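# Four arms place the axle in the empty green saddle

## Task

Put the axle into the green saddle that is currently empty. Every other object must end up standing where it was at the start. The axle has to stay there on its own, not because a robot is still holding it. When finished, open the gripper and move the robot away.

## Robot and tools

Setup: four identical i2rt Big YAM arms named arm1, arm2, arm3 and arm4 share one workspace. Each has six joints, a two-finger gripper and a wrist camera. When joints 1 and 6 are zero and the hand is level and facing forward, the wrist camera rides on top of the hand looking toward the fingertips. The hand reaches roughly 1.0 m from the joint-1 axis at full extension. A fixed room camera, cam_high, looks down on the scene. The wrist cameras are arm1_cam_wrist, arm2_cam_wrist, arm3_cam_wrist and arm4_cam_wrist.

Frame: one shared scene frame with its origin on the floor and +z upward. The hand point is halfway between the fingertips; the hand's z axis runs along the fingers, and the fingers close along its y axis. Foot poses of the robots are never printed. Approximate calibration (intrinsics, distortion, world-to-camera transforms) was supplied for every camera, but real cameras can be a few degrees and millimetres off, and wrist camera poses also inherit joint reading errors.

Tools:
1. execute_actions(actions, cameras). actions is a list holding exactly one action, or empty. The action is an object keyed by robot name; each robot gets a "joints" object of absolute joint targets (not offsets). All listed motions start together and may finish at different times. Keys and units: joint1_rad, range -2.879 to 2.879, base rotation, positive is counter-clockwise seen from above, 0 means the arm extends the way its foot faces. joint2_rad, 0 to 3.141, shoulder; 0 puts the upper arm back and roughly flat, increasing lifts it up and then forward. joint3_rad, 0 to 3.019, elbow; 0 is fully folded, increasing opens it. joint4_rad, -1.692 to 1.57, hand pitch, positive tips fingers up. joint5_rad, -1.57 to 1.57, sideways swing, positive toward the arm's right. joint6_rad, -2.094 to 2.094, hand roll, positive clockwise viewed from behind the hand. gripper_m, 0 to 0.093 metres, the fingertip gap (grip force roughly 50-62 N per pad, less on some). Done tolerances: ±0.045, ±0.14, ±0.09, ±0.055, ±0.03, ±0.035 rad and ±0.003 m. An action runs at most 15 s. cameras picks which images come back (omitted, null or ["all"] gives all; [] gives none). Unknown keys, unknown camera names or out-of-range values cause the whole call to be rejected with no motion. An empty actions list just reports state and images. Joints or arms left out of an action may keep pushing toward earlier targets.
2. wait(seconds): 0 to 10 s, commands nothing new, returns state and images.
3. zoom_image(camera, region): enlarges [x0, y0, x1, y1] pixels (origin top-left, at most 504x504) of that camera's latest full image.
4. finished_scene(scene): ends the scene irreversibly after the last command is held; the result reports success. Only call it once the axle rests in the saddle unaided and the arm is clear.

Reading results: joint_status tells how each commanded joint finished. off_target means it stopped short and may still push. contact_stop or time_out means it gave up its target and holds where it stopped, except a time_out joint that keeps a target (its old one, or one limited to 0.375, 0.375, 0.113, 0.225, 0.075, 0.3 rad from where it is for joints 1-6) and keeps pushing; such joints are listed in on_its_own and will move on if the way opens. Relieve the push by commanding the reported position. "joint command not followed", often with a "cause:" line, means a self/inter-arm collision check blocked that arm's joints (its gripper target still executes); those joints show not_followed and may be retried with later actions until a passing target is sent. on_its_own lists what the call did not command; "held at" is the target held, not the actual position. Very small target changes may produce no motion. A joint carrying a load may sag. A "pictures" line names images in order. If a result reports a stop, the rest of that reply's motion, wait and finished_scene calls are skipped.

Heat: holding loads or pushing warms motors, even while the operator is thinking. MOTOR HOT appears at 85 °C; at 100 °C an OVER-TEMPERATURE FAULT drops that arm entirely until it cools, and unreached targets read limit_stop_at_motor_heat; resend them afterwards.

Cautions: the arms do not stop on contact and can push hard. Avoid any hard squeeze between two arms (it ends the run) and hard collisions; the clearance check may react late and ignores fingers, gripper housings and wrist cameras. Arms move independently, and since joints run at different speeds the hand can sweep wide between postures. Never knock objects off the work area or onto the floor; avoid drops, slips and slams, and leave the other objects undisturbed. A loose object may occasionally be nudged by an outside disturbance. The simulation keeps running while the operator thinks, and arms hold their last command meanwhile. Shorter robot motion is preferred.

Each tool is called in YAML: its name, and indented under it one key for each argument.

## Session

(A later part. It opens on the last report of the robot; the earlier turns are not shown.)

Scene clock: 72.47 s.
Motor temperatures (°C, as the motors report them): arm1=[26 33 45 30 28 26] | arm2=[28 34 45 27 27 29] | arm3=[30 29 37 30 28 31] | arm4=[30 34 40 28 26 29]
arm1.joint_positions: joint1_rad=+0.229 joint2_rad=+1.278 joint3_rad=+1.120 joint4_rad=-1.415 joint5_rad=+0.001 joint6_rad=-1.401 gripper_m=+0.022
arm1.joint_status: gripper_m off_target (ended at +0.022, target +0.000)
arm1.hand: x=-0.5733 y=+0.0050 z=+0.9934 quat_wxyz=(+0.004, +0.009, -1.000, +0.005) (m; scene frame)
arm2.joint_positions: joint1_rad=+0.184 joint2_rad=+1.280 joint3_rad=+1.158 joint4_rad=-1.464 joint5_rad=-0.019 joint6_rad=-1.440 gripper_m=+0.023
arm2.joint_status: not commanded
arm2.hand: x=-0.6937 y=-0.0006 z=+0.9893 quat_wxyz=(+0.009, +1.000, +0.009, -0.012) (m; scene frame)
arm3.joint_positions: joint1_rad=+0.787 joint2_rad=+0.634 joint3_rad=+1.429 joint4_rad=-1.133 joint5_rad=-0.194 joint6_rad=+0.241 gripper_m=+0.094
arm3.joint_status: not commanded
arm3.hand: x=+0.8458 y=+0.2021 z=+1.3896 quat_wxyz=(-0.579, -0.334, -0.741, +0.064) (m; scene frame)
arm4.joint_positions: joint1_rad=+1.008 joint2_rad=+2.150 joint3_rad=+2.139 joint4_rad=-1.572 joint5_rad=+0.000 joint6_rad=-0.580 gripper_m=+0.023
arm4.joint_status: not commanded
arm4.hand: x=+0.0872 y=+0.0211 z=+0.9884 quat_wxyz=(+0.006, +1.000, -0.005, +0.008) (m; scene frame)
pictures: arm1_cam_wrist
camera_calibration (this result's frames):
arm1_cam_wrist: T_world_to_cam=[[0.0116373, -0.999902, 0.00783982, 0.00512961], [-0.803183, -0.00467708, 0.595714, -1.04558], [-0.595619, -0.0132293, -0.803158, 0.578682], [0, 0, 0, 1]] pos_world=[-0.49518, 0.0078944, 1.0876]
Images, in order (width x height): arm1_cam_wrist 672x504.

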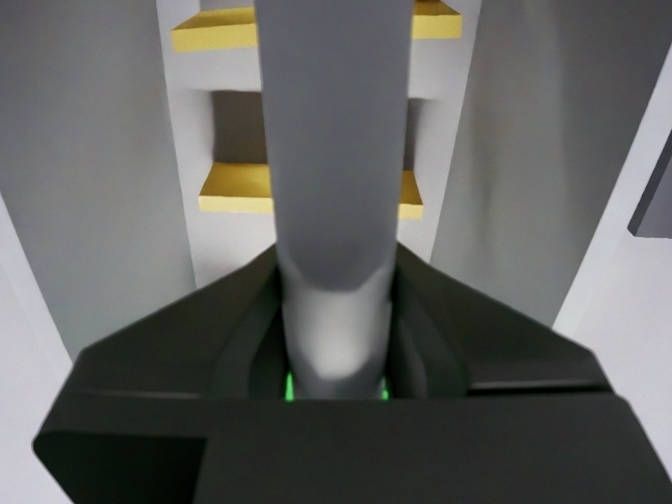

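execute_actions:
  actions:
    - {"arm2":{"joints":{"gripper_m":0.07,"joint3_rad":1.16}},"arm1":{"joints":{"joint2_rad":1.25,"joint3_rad":1.19,"joint4_rad":-1.43}}}
  cameras: []

execute_actions:
  actions:
    - {"arm2":{"joints":{"joint3_rad":1.45,"joint4_rad":-1.68}}}
  cameras: []

execute_actions:
  actions:
    - {"arm2":{"joints":{"joint1_rad":1.2,"joint2_rad":0.9}},"arm1":{"joints":{"joint1_rad":0.51,"joint6_rad":-1.10,"joint2_rad":1.365,"joint3_rad":1.33,"joint4_rad":-1.44}},"arm4":{"joints":{"joint1_rad":0.915,"joint6_rad":-0.67,"joint2_rad":1.78,"joint3_rad":1.70,"joint4_rad":-1.45}}}
  cameras: []

execute_actions:
  actions:
    - {"arm1":{"joints":{"joint1_rad":0.785,"joint6_rad":-0.825,"joint2_rad":1.57,"joint3_rad":1.575,"joint4_rad":-1.44}},"arm4":{"joints":{"joint1_rad":0.70,"joint6_rad":-0.885,"joint2_rad":1.52,"joint3_rad":1.38,"joint4_rad":-1.40}}}
  cameras: []

execute_actions:
  actions:
    - {"arm1":{"joints":{"joint1_rad":0.975,"joint6_rad":-0.635,"joint2_rad":1.88,"joint3_rad":2.0,"joint4_rad":-1.55}},"arm4":{"joints":{"joint1_rad":0.33,"joint6_rad":-1.255,"joint2_rad":1.29,"joint3_rad":1.13,"joint4_rad":-1.38}}}
  cameras: ["arm1_cam_wrist","arm4_cam_wrist","cam_high"]

Scene clock: 83.17 s.
Motor temperatures (°C, as the motors report them): arm1=[26 32 43 30 28 26] | arm2=[28 34 46 27 27 29] | arm3=[30 29 38 30 28 31] | arm4=[30 35 41 28 26 29]
arm1.joint_positions: joint1_rad=+0.229 joint2_rad=+1.277 joint3_rad=+1.120 joint4_rad=-1.420 joint5_rad=+0.000 joint6_rad=-1.401 gripper_m=+0.022
arm1.joint_status: all done
arm1.hand: x=-0.5735 y=+0.0061 z=+0.9936 quat_wxyz=(+0.004, +0.009, -1.000, +0.004) (m; scene frame)
arm2.joint_positions: joint1_rad=+0.178 joint2_rad=+1.272 joint3_rad=+1.158 joint4_rad=-1.464 joint5_rad=-0.003 joint6_rad=-1.440 gripper_m=+0.070
arm2.joint_status: all done
arm2.hand: x=-0.6889 y=-0.0007 z=+0.9920 quat_wxyz=(+0.004, +1.000, +0.006, -0.005) (m; scene frame)
arm3.joint_positions: joint1_rad=+0.787 joint2_rad=+0.634 joint3_rad=+1.429 joint4_rad=-1.133 joint5_rad=-0.194 joint6_rad=+0.241 gripper_m=+0.094
arm3.joint_status: not commanded
arm3.hand: x=+0.8458 y=+0.2021 z=+1.3896 quat_wxyz=(-0.579, -0.334, -0.741, +0.064) (m; scene frame)
arm4.joint_positions: joint1_rad=+1.008 joint2_rad=+2.150 joint3_rad=+2.139 joint4_rad=-1.572 joint5_rad=+0.000 joint6_rad=-0.580 gripper_m=+0.023
arm4.joint_status: not commanded
arm4.hand: x=+0.0872 y=+0.0211 z=+0.9884 quat_wxyz=(+0.006, +1.000, -0.005, +0.008) (m; scene frame)
pictures: none
No camera images: the call's "cameras" was empty. Leave "cameras" out to get every camera's image.

Scene clock: 84.17 s.
Motor temperatures (°C, as the motors report them): arm1=[26 32 43 30 28 26] | arm2=[28 34 46 27 27 29] | arm3=[30 29 38 30 28 31] | arm4=[30 35 41 28 26 29]
arm1.joint_positions: joint1_rad=+0.229 joint2_rad=+1.277 joint3_rad=+1.120 joint4_rad=-1.420 joint5_rad=+0.000 joint6_rad=-1.401 gripper_m=+0.022
arm1.joint_status: not commanded
arm1.hand: x=-0.5735 y=+0.0061 z=+0.9936 quat_wxyz=(+0.004, +0.009, -1.000, +0.004) (m; scene frame)
arm2.joint_positions: joint1_rad=+0.178 joint2_rad=+1.258 joint3_rad=+1.417 joint4_rad=-1.670 joint5_rad=-0.003 joint6_rad=-1.440 gripper_m=+0.070
arm2.joint_status: all done
arm2.hand: x=-0.6893 y=+0.0079 z=+1.0957 quat_wxyz=(-0.030, +0.999, +0.006, -0.009) (m; scene frame)
arm3.joint_positions: joint1_rad=+0.787 joint2_rad=+0.634 joint3_rad=+1.429 joint4_rad=-1.133 joint5_rad=-0.194 joint6_rad=+0.241 gripper_m=+0.094
arm3.joint_status: not commanded
arm3.hand: x=+0.8458 y=+0.2021 z=+1.3896 quat_wxyz=(-0.579, -0.334, -0.741, +0.064) (m; scene frame)
arm4.joint_positions: joint1_rad=+1.008 joint2_rad=+2.150 joint3_rad=+2.139 joint4_rad=-1.572 joint5_rad=+0.000 joint6_rad=-0.580 gripper_m=+0.023
arm4.joint_status: not commanded
arm4.hand: x=+0.0872 y=+0.0211 z=+0.9884 quat_wxyz=(+0.006, +1.000, -0.005, +0.008) (m; scene frame)
pictures: none
No camera images: the call's "cameras" was empty. Leave "cameras" out to get every camera's image.

Scene clock: 85.67 s.
Motor temperatures (°C, as the motors report them): arm1=[26 32 44 30 28 26] | arm2=[28 34 46 27 27 29] | arm3=[30 29 38 30 28 31] | arm4=[30 35 41 28 26 29]
arm1.joint_positions: joint1_rad=+0.519 joint2_rad=+1.382 joint3_rad=+1.259 joint4_rad=-1.436 joint5_rad=-0.006 joint6_rad=-1.096 gripper_m=+0.022
arm1.joint_status: all done
arm1.hand: x=-0.4547 y=-0.0013 z=+1.0086 quat_wxyz=(-0.002, +0.001, -1.000, +0.011) (m; scene frame)
arm2.joint_positions: joint1_rad=+1.195 joint2_rad=+0.894 joint3_rad=+1.429 joint4_rad=-1.673 joint5_rad=-0.001 joint6_rad=-1.440 gripper_m=+0.070
arm2.joint_status: all done
arm2.hand: x=-0.8837 y=-0.2422 z=+1.2099 quat_wxyz=(-0.173, +0.850, +0.480, -0.133) (m; scene frame)
arm3.joint_positions: joint1_rad=+0.787 joint2_rad=+0.634 joint3_rad=+1.429 joint4_rad=-1.133 joint5_rad=-0.194 joint6_rad=+0.241 gripper_m=+0.094
arm3.joint_status: not commanded
arm3.hand: x=+0.8458 y=+0.2021 z=+1.3896 quat_wxyz=(-0.579, -0.334, -0.741, +0.064) (m; scene frame)
arm4.joint_positions: joint1_rad=+0.916 joint2_rad=+1.827 joint3_rad=+1.687 joint4_rad=-1.452 joint5_rad=+0.000 joint6_rad=-0.660 gripper_m=+0.023
arm4.joint_status: all done
arm4.hand: x=+0.2077 y=+0.0024 z=+1.0093 quat_wxyz=(+0.009, +1.000, -0.011, +0.011) (m; scene frame)
pictures: none
No camera images: the call's "cameras" was empty. Leave "cameras" out to get every camera's image.

Scene clock: 86.90 s.
Motor temperatures (°C, as the motors report them): arm1=[26 32 44 30 28 26] | arm2=[28 34 46 27 27 29] | arm3=[30 29 38 30 28 31] | arm4=[30 35 41 28 27 29]
arm1.joint_positions: joint1_rad=+0.790 joint2_rad=+1.603 joint3_rad=+1.495 joint4_rad=-1.431 joint5_rad=-0.010 joint6_rad=-0.831 gripper_m=+0.022
arm1.joint_status: all done
arm1.hand: x=-0.3044 y=-0.0049 z=+1.0049 quat_wxyz=(-0.011, +0.005, -1.000, +0.015) (m; scene frame)
arm2.joint_positions: joint1_rad=+1.195 joint2_rad=+0.894 joint3_rad=+1.429 joint4_rad=-1.673 joint5_rad=-0.001 joint6_rad=-1.440 gripper_m=+0.070
arm2.joint_status: not commanded
arm2.hand: x=-0.8837 y=-0.2422 z=+1.2099 quat_wxyz=(-0.173, +0.850, +0.480, -0.133) (m; scene frame)
arm3.joint_positions: joint1_rad=+0.787 joint2_rad=+0.634 joint3_rad=+1.429 joint4_rad=-1.133 joint5_rad=-0.194 joint6_rad=+0.241 gripper_m=+0.094
arm3.joint_status: not commanded
arm3.hand: x=+0.8458 y=+0.2021 z=+1.3896 quat_wxyz=(-0.579, -0.334, -0.741, +0.064) (m; scene frame)
arm4.joint_positions: joint1_rad=+0.699 joint2_rad=+1.558 joint3_rad=+1.363 joint4_rad=-1.405 joint5_rad=+0.007 joint6_rad=-0.885 gripper_m=+0.023
arm4.joint_status: all done
arm4.hand: x=+0.3589 y=+0.0062 z=+1.0202 quat_wxyz=(+0.011, +1.000, -0.007, +0.014) (m; scene frame)
pictures: none
No camera images: the call's "cameras" was empty. Leave "cameras" out to get every camera's image.

Scene clock: 88.13 s.
Motor temperatures (°C, as the motors report them): arm1=[26 32 45 30 28 26] | arm2=[28 33 46 27 27 29] | arm3=[30 29 38 30 28 31] | arm4=[30 35 40 28 27 29]
arm1.joint_positions: joint1_rad=+0.996 joint2_rad=+1.920 joint3_rad=+1.926 joint4_rad=-1.523 joint5_rad=-0.012 joint6_rad=-0.611 gripper_m=+0.022
arm1.joint_status: all done
arm1.hand: x=-0.1395 y=+0.0011 z=+1.0038 quat_wxyz=(-0.022, -0.003, -1.000, +0.018) (m; scene frame)
arm2.joint_positions: joint1_rad=+1.195 joint2_rad=+0.894 joint3_rad=+1.429 joint4_rad=-1.673 joint5_rad=-0.001 joint6_rad=-1.440 gripper_m=+0.070
arm2.joint_status: not commanded
arm2.hand: x=-0.8837 y=-0.2422 z=+1.2099 quat_wxyz=(-0.173, +0.850, +0.480, -0.133) (m; scene frame)
arm3.joint_positions: joint1_rad=+0.787 joint2_rad=+0.634 joint3_rad=+1.429 joint4_rad=-1.133 joint5_rad=-0.194 joint6_rad=+0.241 gripper_m=+0.094
arm3.joint_status: not commanded
arm3.hand: x=+0.8458 y=+0.2021 z=+1.3896 quat_wxyz=(-0.579, -0.334, -0.741, +0.064) (m; scene frame)
arm4.joint_positions: joint1_rad=+0.342 joint2_rad=+1.326 joint3_rad=+1.116 joint4_rad=-1.369 joint5_rad=-0.004 joint6_rad=-1.227 gripper_m=+0.023
arm4.joint_status: all done
arm4.hand: x=+0.5253 y=+0.0002 z=+1.0193 quat_wxyz=(+0.007, +1.000, -0.015, +0.002) (m; scene frame)
pictures: arm1_cam_wrist, arm4_cam_wrist, cam_high
camera_calibration (this result's frames):
arm1_cam_wrist: T_world_to_cam=[[-0.0115348, -0.999409, 0.0323921, -0.0317767], [-0.833364, 0.0275107, 0.552039, -0.663785], [-0.552604, -0.0206267, -0.833189, 0.881547], [0, 0, 0, 1]] pos_world=[-0.0663947, 0.00468666, 1.10196]
arm4_cam_wrist: T_world_to_cam=[[0.0438878, 0.999035, -0.00181486, -0.0186078], [0.797187, -0.0339256, 0.602779, -1.0284], [0.602136, -0.0279015, -0.797906, 0.620487], [0, 0, 0, 1]] pos_world=[0.447028, 0.00101313, 1.11496]
Images, in order (width x height): arm1_cam_wrist 672x504, arm4_cam_wrist 672x504, cam_high 672x504.

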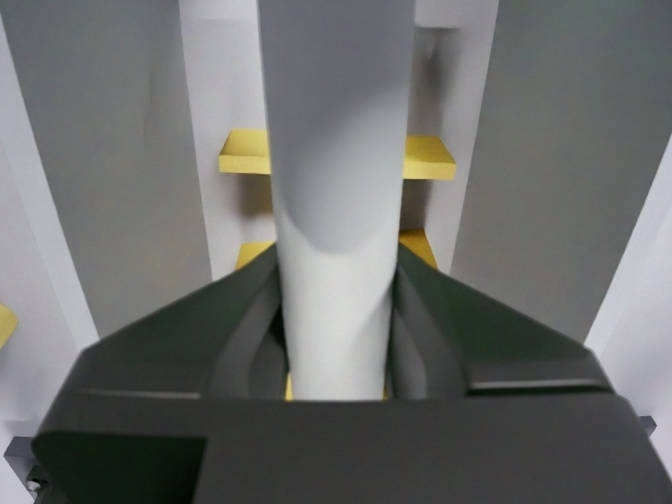

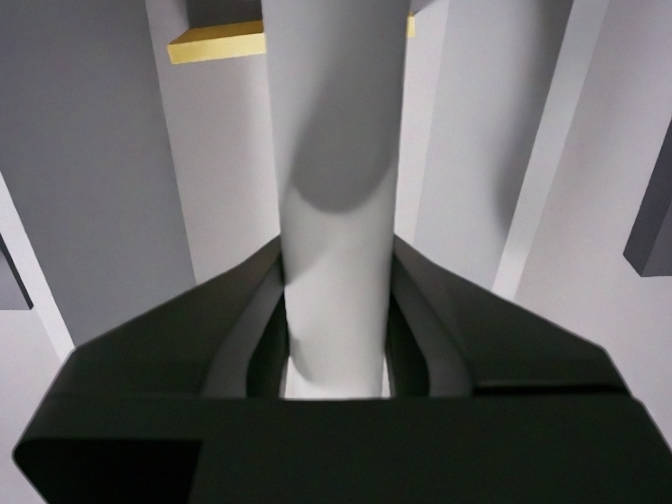

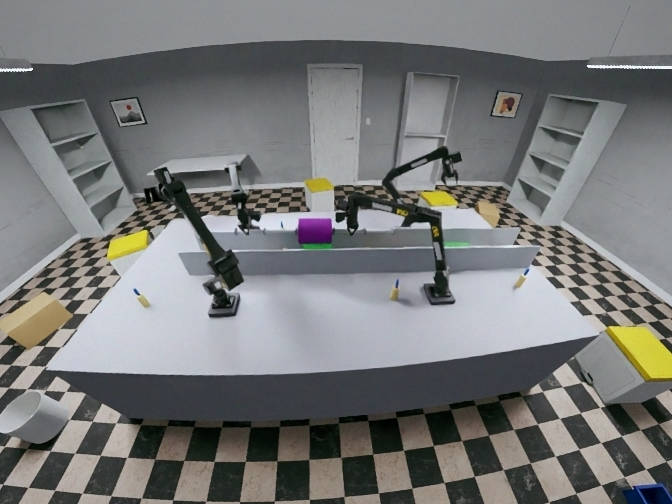

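execute_actions:
  actions:
    - {"arm1":{"joints":{"joint2_rad":1.93,"joint3_rad":1.89,"joint4_rad":-1.42}},"arm4":{"joints":{"joint1_rad":0.35,"joint2_rad":1.30,"joint3_rad":0.90,"joint4_rad":-1.13}}}
  cameras: ["arm4_cam_wrist","cam_high"]

Scene clock: 91.70 s.
Motor temperatures (°C, as the motors report them): arm1=[26 33 45 30 28 26] | arm2=[28 33 45 27 27 29] | arm3=[30 29 38 30 28 31] | arm4=[30 34 40 28 26 29]
arm1.joint_positions: joint1_rad=+0.984 joint2_rad=+1.985 joint3_rad=+1.866 joint4_rad=-1.414 joint5_rad=+0.000 joint6_rad=-0.615 gripper_m=+0.022
arm1.joint_status: all done
arm1.hand: x=-0.1340 y=-0.0162 z=+0.9426 quat_wxyz=(-0.012, -0.007, -1.000, +0.018) (m; scene frame)
arm2.joint_positions: joint1_rad=+1.195 joint2_rad=+0.894 joint3_rad=+1.429 joint4_rad=-1.673 joint5_rad=-0.001 joint6_rad=-1.440 gripper_m=+0.070
arm2.joint_status: not commanded
arm2.hand: x=-0.8837 y=-0.2422 z=+1.2099 quat_wxyz=(-0.173, +0.850, +0.480, -0.133) (m; scene frame)
arm3.joint_positions: joint1_rad=+0.787 joint2_rad=+0.634 joint3_rad=+1.429 joint4_rad=-1.133 joint5_rad=-0.194 joint6_rad=+0.241 gripper_m=+0.094
arm3.joint_status: not commanded
arm3.hand: x=+0.8458 y=+0.2021 z=+1.3896 quat_wxyz=(-0.579, -0.334, -0.741, +0.064) (m; scene frame)
arm4.joint_positions: joint1_rad=+0.349 joint2_rad=+1.326 joint3_rad=+0.890 joint4_rad=-1.135 joint5_rad=-0.009 joint6_rad=-1.212 gripper_m=+0.023
arm4.joint_status: all done
arm4.hand: x=+0.5304 y=-0.0252 z=+0.9377 quat_wxyz=(+0.004, +1.000, -0.019, -0.002) (m; scene frame)
pictures: arm4_cam_wrist, cam_high
camera_calibration (this result's frames):
arm4_cam_wrist: T_world_to_cam=[[0.0515423, 0.998662, 0.00409293, -0.00313301], [0.801429, -0.0438075, 0.596483, -0.980766], [0.595864, -0.0274639, -0.802615, 0.559301], [0, 0, 0, 1]] pos_world=[0.452909, -0.0244755, 1.03393]
Images, in order (width x height): arm4_cam_wrist 672x504, cam_high 672x504.

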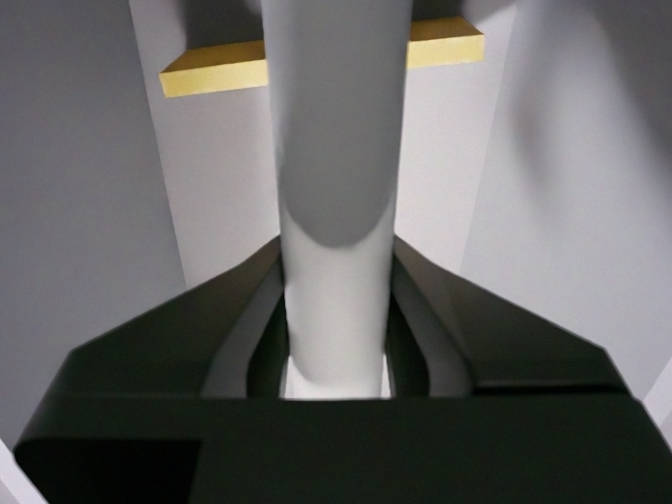

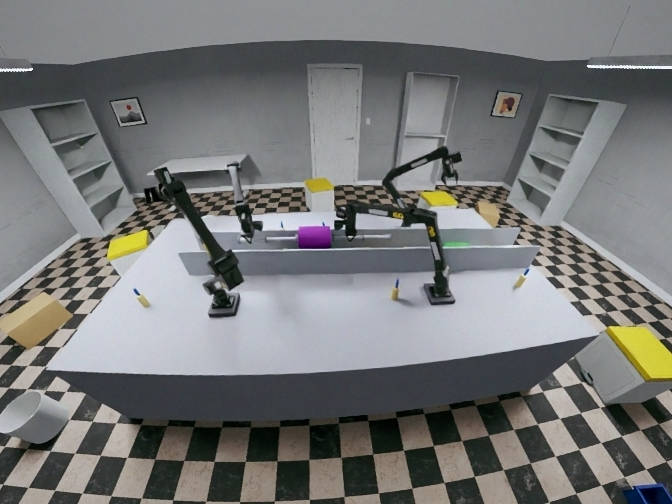

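execute_actions:
  actions:
    - {"arm1":{"joints":{"joint1_rad":0.995,"joint2_rad":1.95,"joint3_rad":1.755,"joint4_rad":-1.30}},"arm4":{"joints":{"joint2_rad":1.39,"joint3_rad":0.79,"joint4_rad":-0.94}}}
  cameras: []

Scene clock: 95.70 s.
Motor temperatures (°C, as the motors report them): arm1=[26 34 45 30 28 26] | arm2=[28 33 45 27 27 29] | arm3=[30 29 38 30 28 31] | arm4=[30 34 39 28 27 30]
arm1.joint_positions: joint1_rad=+0.996 joint2_rad=+1.997 joint3_rad=+1.739 joint4_rad=-1.287 joint5_rad=-0.002 joint6_rad=-0.592 gripper_m=+0.022
arm1.joint_status: all done
arm1.hand: x=-0.1370 y=-0.0050 z=+0.8875 quat_wxyz=(-0.007, -0.013, -1.000, +0.013) (m; scene frame)
arm2.joint_positions: joint1_rad=+1.195 joint2_rad=+0.894 joint3_rad=+1.429 joint4_rad=-1.673 joint5_rad=-0.001 joint6_rad=-1.440 gripper_m=+0.070
arm2.joint_status: not commanded
arm2.hand: x=-0.8837 y=-0.2422 z=+1.2099 quat_wxyz=(-0.173, +0.850, +0.480, -0.133) (m; scene frame)
arm3.joint_positions: joint1_rad=+0.787 joint2_rad=+0.634 joint3_rad=+1.429 joint4_rad=-1.133 joint5_rad=-0.194 joint6_rad=+0.241 gripper_m=+0.094
arm3.joint_status: not commanded
arm3.hand: x=+0.8458 y=+0.2021 z=+1.3896 quat_wxyz=(-0.579, -0.334, -0.741, +0.064) (m; scene frame)
arm4.joint_positions: joint1_rad=+0.356 joint2_rad=+1.415 joint3_rad=+0.791 joint4_rad=-0.937 joint5_rad=-0.015 joint6_rad=-1.193 gripper_m=+0.023
arm4.joint_status: all done
arm4.hand: x=+0.5274 y=-0.0261 z=+0.8769 quat_wxyz=(+0.000, +1.000, -0.025, -0.006) (m; scene frame)
pictures: none
No camera images: the call's "cameras" was empty. Leave "cameras" out to get every camera's image.

execute_actions:
  actions:
    - {"arm1":{"joints":{"joint2_rad":1.97,"joint3_rad":1.70,"joint4_rad":-1.25}},"arm4":{"joints":{"joint2_rad":1.42,"joint3_rad":0.765,"joint4_rad":-0.90}}}
  cameras: []

execute_actions:
  actions:
    - {"arm1":{"joints":{"gripper_m":0.06}},"arm4":{"joints":{"gripper_m":0.06}}}
  cameras: []

execute_actions:
  actions:
    - {"arm1":{"joints":{"joint2_rad":1.85,"joint3_rad":1.95,"joint4_rad":-1.65}},"arm4":{"joints":{"joint2_rad":1.3,"joint3_rad":1.25,"joint4_rad":-1.5}}}
  cameras: []

execute_actions:
  actions:
    - {"arm4":{"joints":{"joint6_rad":1.9}}}
  cameras: ["arm4_cam_wrist","cam_high","arm1_cam_wrist"]

Scene clock: 99.90 s.
Motor temperatures (°C, as the motors report them): arm1=[26 34 44 30 28 26] | arm2=[28 33 45 27 27 29] | arm3=[30 29 38 30 28 31] | arm4=[30 33 38 28 27 30]
arm1.joint_positions: joint1_rad=+0.996 joint2_rad=+1.998 joint3_rad=+1.704 joint4_rad=-1.235 joint5_rad=-0.001 joint6_rad=-0.590 gripper_m=+0.022
arm1.joint_status: all done
arm1.hand: x=-0.1369 y=-0.0057 z=+0.8742 quat_wxyz=(-0.014, -0.013, -1.000, +0.018) (m; scene frame)
arm2.joint_positions: joint1_rad=+1.195 joint2_rad=+0.894 joint3_rad=+1.429 joint4_rad=-1.673 joint5_rad=-0.001 joint6_rad=-1.440 gripper_m=+0.070
arm2.joint_status: not commanded
arm2.hand: x=-0.8837 y=-0.2422 z=+1.2099 quat_wxyz=(-0.173, +0.850, +0.480, -0.133) (m; scene frame)
arm3.joint_positions: joint1_rad=+0.787 joint2_rad=+0.634 joint3_rad=+1.429 joint4_rad=-1.133 joint5_rad=-0.194 joint6_rad=+0.241 gripper_m=+0.094
arm3.joint_status: not commanded
arm3.hand: x=+0.8458 y=+0.2021 z=+1.3896 quat_wxyz=(-0.579, -0.334, -0.741, +0.064) (m; scene frame)
arm4.joint_positions: joint1_rad=+0.357 joint2_rad=+1.427 joint3_rad=+0.770 joint4_rad=-0.902 joint5_rad=-0.017 joint6_rad=-1.192 gripper_m=+0.023
arm4.joint_status: all done
arm4.hand: x=+0.5276 y=-0.0290 z=+0.8665 quat_wxyz=(+0.000, +1.000, -0.025, -0.007) (m; scene frame)
pictures: none
No camera images: the call's "cameras" was empty. Leave "cameras" out to get every camera's image.

Scene clock: 100.77 s.
Motor temperatures (°C, as the motors report them): arm1=[26 34 44 30 28 26] | arm2=[28 33 45 27 27 29] | arm3=[30 29 38 30 28 31] | arm4=[30 33 38 28 27 30]
arm1.joint_positions: joint1_rad=+0.996 joint2_rad=+1.976 joint3_rad=+1.703 joint4_rad=-1.242 joint5_rad=-0.001 joint6_rad=-0.622 gripper_m=+0.060
arm1.joint_status: all done
arm1.hand: x=-0.1377 y=-0.0049 z=+0.8873 quat_wxyz=(-0.020, +0.003, -1.000, +0.023) (m; scene frame)
arm2.joint_positions: joint1_rad=+1.195 joint2_rad=+0.894 joint3_rad=+1.429 joint4_rad=-1.673 joint5_rad=-0.001 joint6_rad=-1.440 gripper_m=+0.070
arm2.joint_status: not commanded
arm2.hand: x=-0.8837 y=-0.2422 z=+1.2099 quat_wxyz=(-0.173, +0.850, +0.480, -0.133) (m; scene frame)
arm3.joint_positions: joint1_rad=+0.787 joint2_rad=+0.634 joint3_rad=+1.429 joint4_rad=-1.133 joint5_rad=-0.194 joint6_rad=+0.241 gripper_m=+0.094
arm3.joint_status: not commanded
arm3.hand: x=+0.8458 y=+0.2021 z=+1.3896 quat_wxyz=(-0.579, -0.334, -0.741, +0.064) (m; scene frame)
arm4.joint_positions: joint1_rad=+0.356 joint2_rad=+1.427 joint3_rad=+0.770 joint4_rad=-0.902 joint5_rad=-0.005 joint6_rad=-1.246 gripper_m=+0.060
arm4.joint_status: all done
arm4.hand: x=+0.5299 y=-0.0282 z=+0.8665 quat_wxyz=(-0.003, +1.000, +0.002, -0.002) (m; scene frame)
pictures: none
No camera images: the call's "cameras" was empty. Leave "cameras" out to get every camera's image.

Scene clock: 102.07 s.
Motor temperatures (°C, as the motors report them): arm1=[26 34 44 30 28 26] | arm2=[28 33 45 27 27 29] | arm3=[30 29 38 30 28 31] | arm4=[30 33 39 28 27 30]
arm1.joint_positions: joint1_rad=+0.996 joint2_rad=+1.822 joint3_rad=+1.930 joint4_rad=-1.641 joint5_rad=-0.001 joint6_rad=-0.623 gripper_m=+0.060
arm1.joint_status: all done
arm1.hand: x=-0.1728 y=+0.0233 z=+1.0593 quat_wxyz=(-0.012, +0.003, -1.000, +0.017) (m; scene frame)
arm2.joint_positions: joint1_rad=+1.195 joint2_rad=+0.894 joint3_rad=+1.429 joint4_rad=-1.673 joint5_rad=-0.001 joint6_rad=-1.440 gripper_m=+0.070
arm2.joint_status: not commanded
arm2.hand: x=-0.8837 y=-0.2422 z=+1.2099 quat_wxyz=(-0.173, +0.850, +0.480, -0.133) (m; scene frame)
arm3.joint_positions: joint1_rad=+0.787 joint2_rad=+0.634 joint3_rad=+1.429 joint4_rad=-1.133 joint5_rad=-0.194 joint6_rad=+0.241 gripper_m=+0.094
arm3.joint_status: not commanded
arm3.hand: x=+0.8458 y=+0.2021 z=+1.3896 quat_wxyz=(-0.579, -0.334, -0.741, +0.064) (m; scene frame)
arm4.joint_positions: joint1_rad=+0.356 joint2_rad=+1.306 joint3_rad=+1.197 joint4_rad=-1.490 joint5_rad=-0.004 joint6_rad=-1.248 gripper_m=+0.060
arm4.joint_status: all done
arm4.hand: x=+0.5224 y=-0.0075 z=+1.0570 quat_wxyz=(+0.016, +1.000, +0.002, +0.005) (m; scene frame)
pictures: none
No camera images: the call's "cameras" was empty. Leave "cameras" out to get every camera's image.

Scene clock: 104.83 s.
Motor temperatures (°C, as the motors report them): arm1=[26 34 44 30 28 26] | arm2=[28 33 45 27 27 29] | arm3=[30 29 38 30 28 31] | arm4=[30 33 39 28 27 30]
arm1.joint_positions: joint1_rad=+0.996 joint2_rad=+1.822 joint3_rad=+1.930 joint4_rad=-1.641 joint5_rad=-0.001 joint6_rad=-0.623 gripper_m=+0.060
arm1.joint_status: not commanded
arm1.hand: x=-0.1728 y=+0.0233 z=+1.0593 quat_wxyz=(-0.012, +0.003, -1.000, +0.017) (m; scene frame)
arm2.joint_positions: joint1_rad=+1.195 joint2_rad=+0.894 joint3_rad=+1.429 joint4_rad=-1.673 joint5_rad=-0.001 joint6_rad=-1.440 gripper_m=+0.070
arm2.joint_status: not commanded
arm2.hand: x=-0.8837 y=-0.2422 z=+1.2099 quat_wxyz=(-0.173, +0.850, +0.480, -0.133) (m; scene frame)
arm3.joint_positions: joint1_rad=+0.787 joint2_rad=+0.634 joint3_rad=+1.429 joint4_rad=-1.133 joint5_rad=-0.194 joint6_rad=+0.241 gripper_m=+0.094
arm3.joint_status: not commanded
arm3.hand: x=+0.8458 y=+0.2021 z=+1.3896 quat_wxyz=(-0.579, -0.334, -0.741, +0.064) (m; scene frame)
arm4.joint_positions: joint1_rad=+0.356 joint2_rad=+1.306 joint3_rad=+1.197 joint4_rad=-1.490 joint5_rad=-0.004 joint6_rad=+1.891 gripper_m=+0.060
arm4.joint_status: all done
arm4.hand: x=+0.5224 y=-0.0075 z=+1.0570 quat_wxyz=(-0.005, +0.004, -1.000, +0.016) (m; scene frame)
pictures: arm1_cam_wrist, arm4_cam_wrist, cam_high
camera_calibration (this result's frames):
arm1_cam_wrist: T_world_to_cam=[[0.000164626, -0.999514, 0.03117, -0.00845065], [-0.82202, 0.0176148, 0.569187, -0.738756], [-0.569459, -0.025716, -0.821617, 0.894845], [0, 0, 0, 1]] pos_world=[-0.0976929, 0.0275783, 1.15597]
arm4_cam_wrist: T_world_to_cam=[[-0.00714406, -0.999011, 0.0438917, -0.0473338], [-0.806989, 0.0316801, 0.589717, -0.196845], [-0.590524, -0.0312071, -0.806417, 1.2841], [0, 0, 0, 1]] pos_world=[0.599101, -0.000977873, 1.15368]
Images, in order (width x height): arm1_cam_wrist 672x504, arm4_cam_wrist 672x504, cam_high 672x504.

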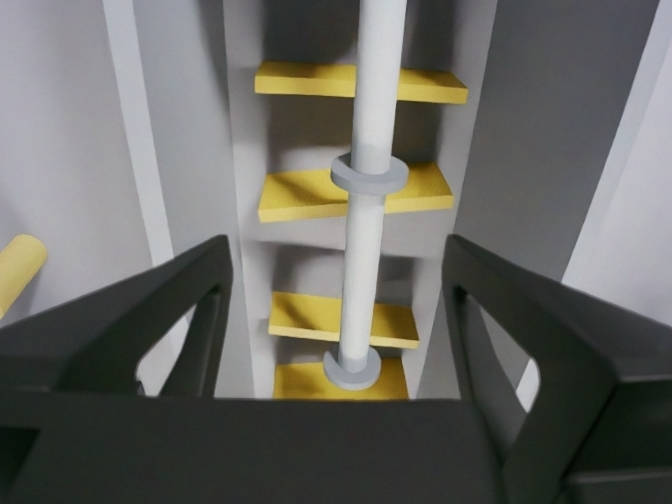

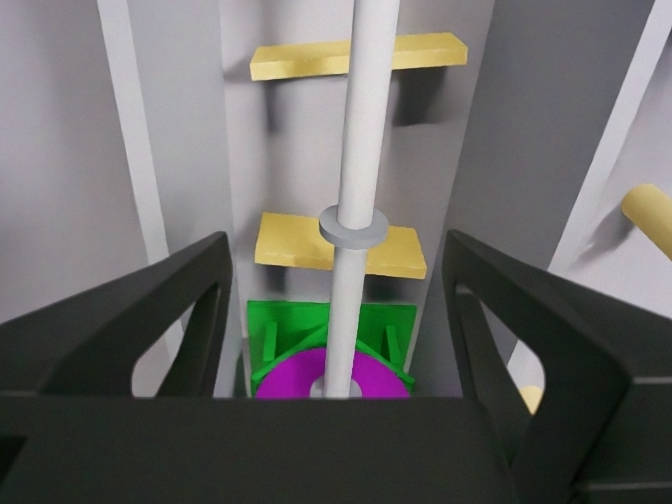

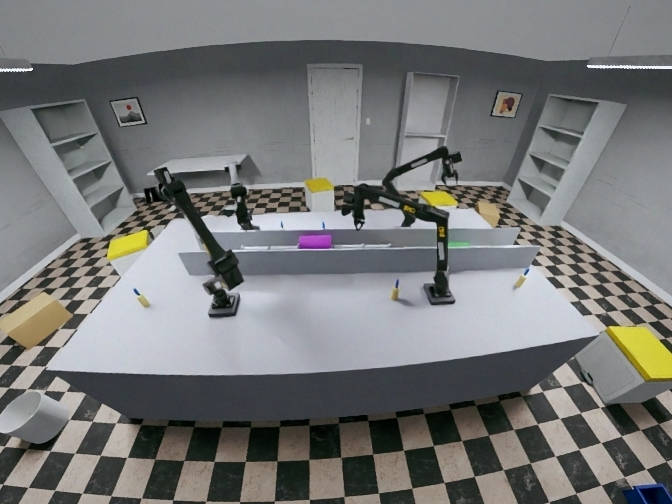

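finished_scene:
  scene: 2

The scene is finished: the task was done.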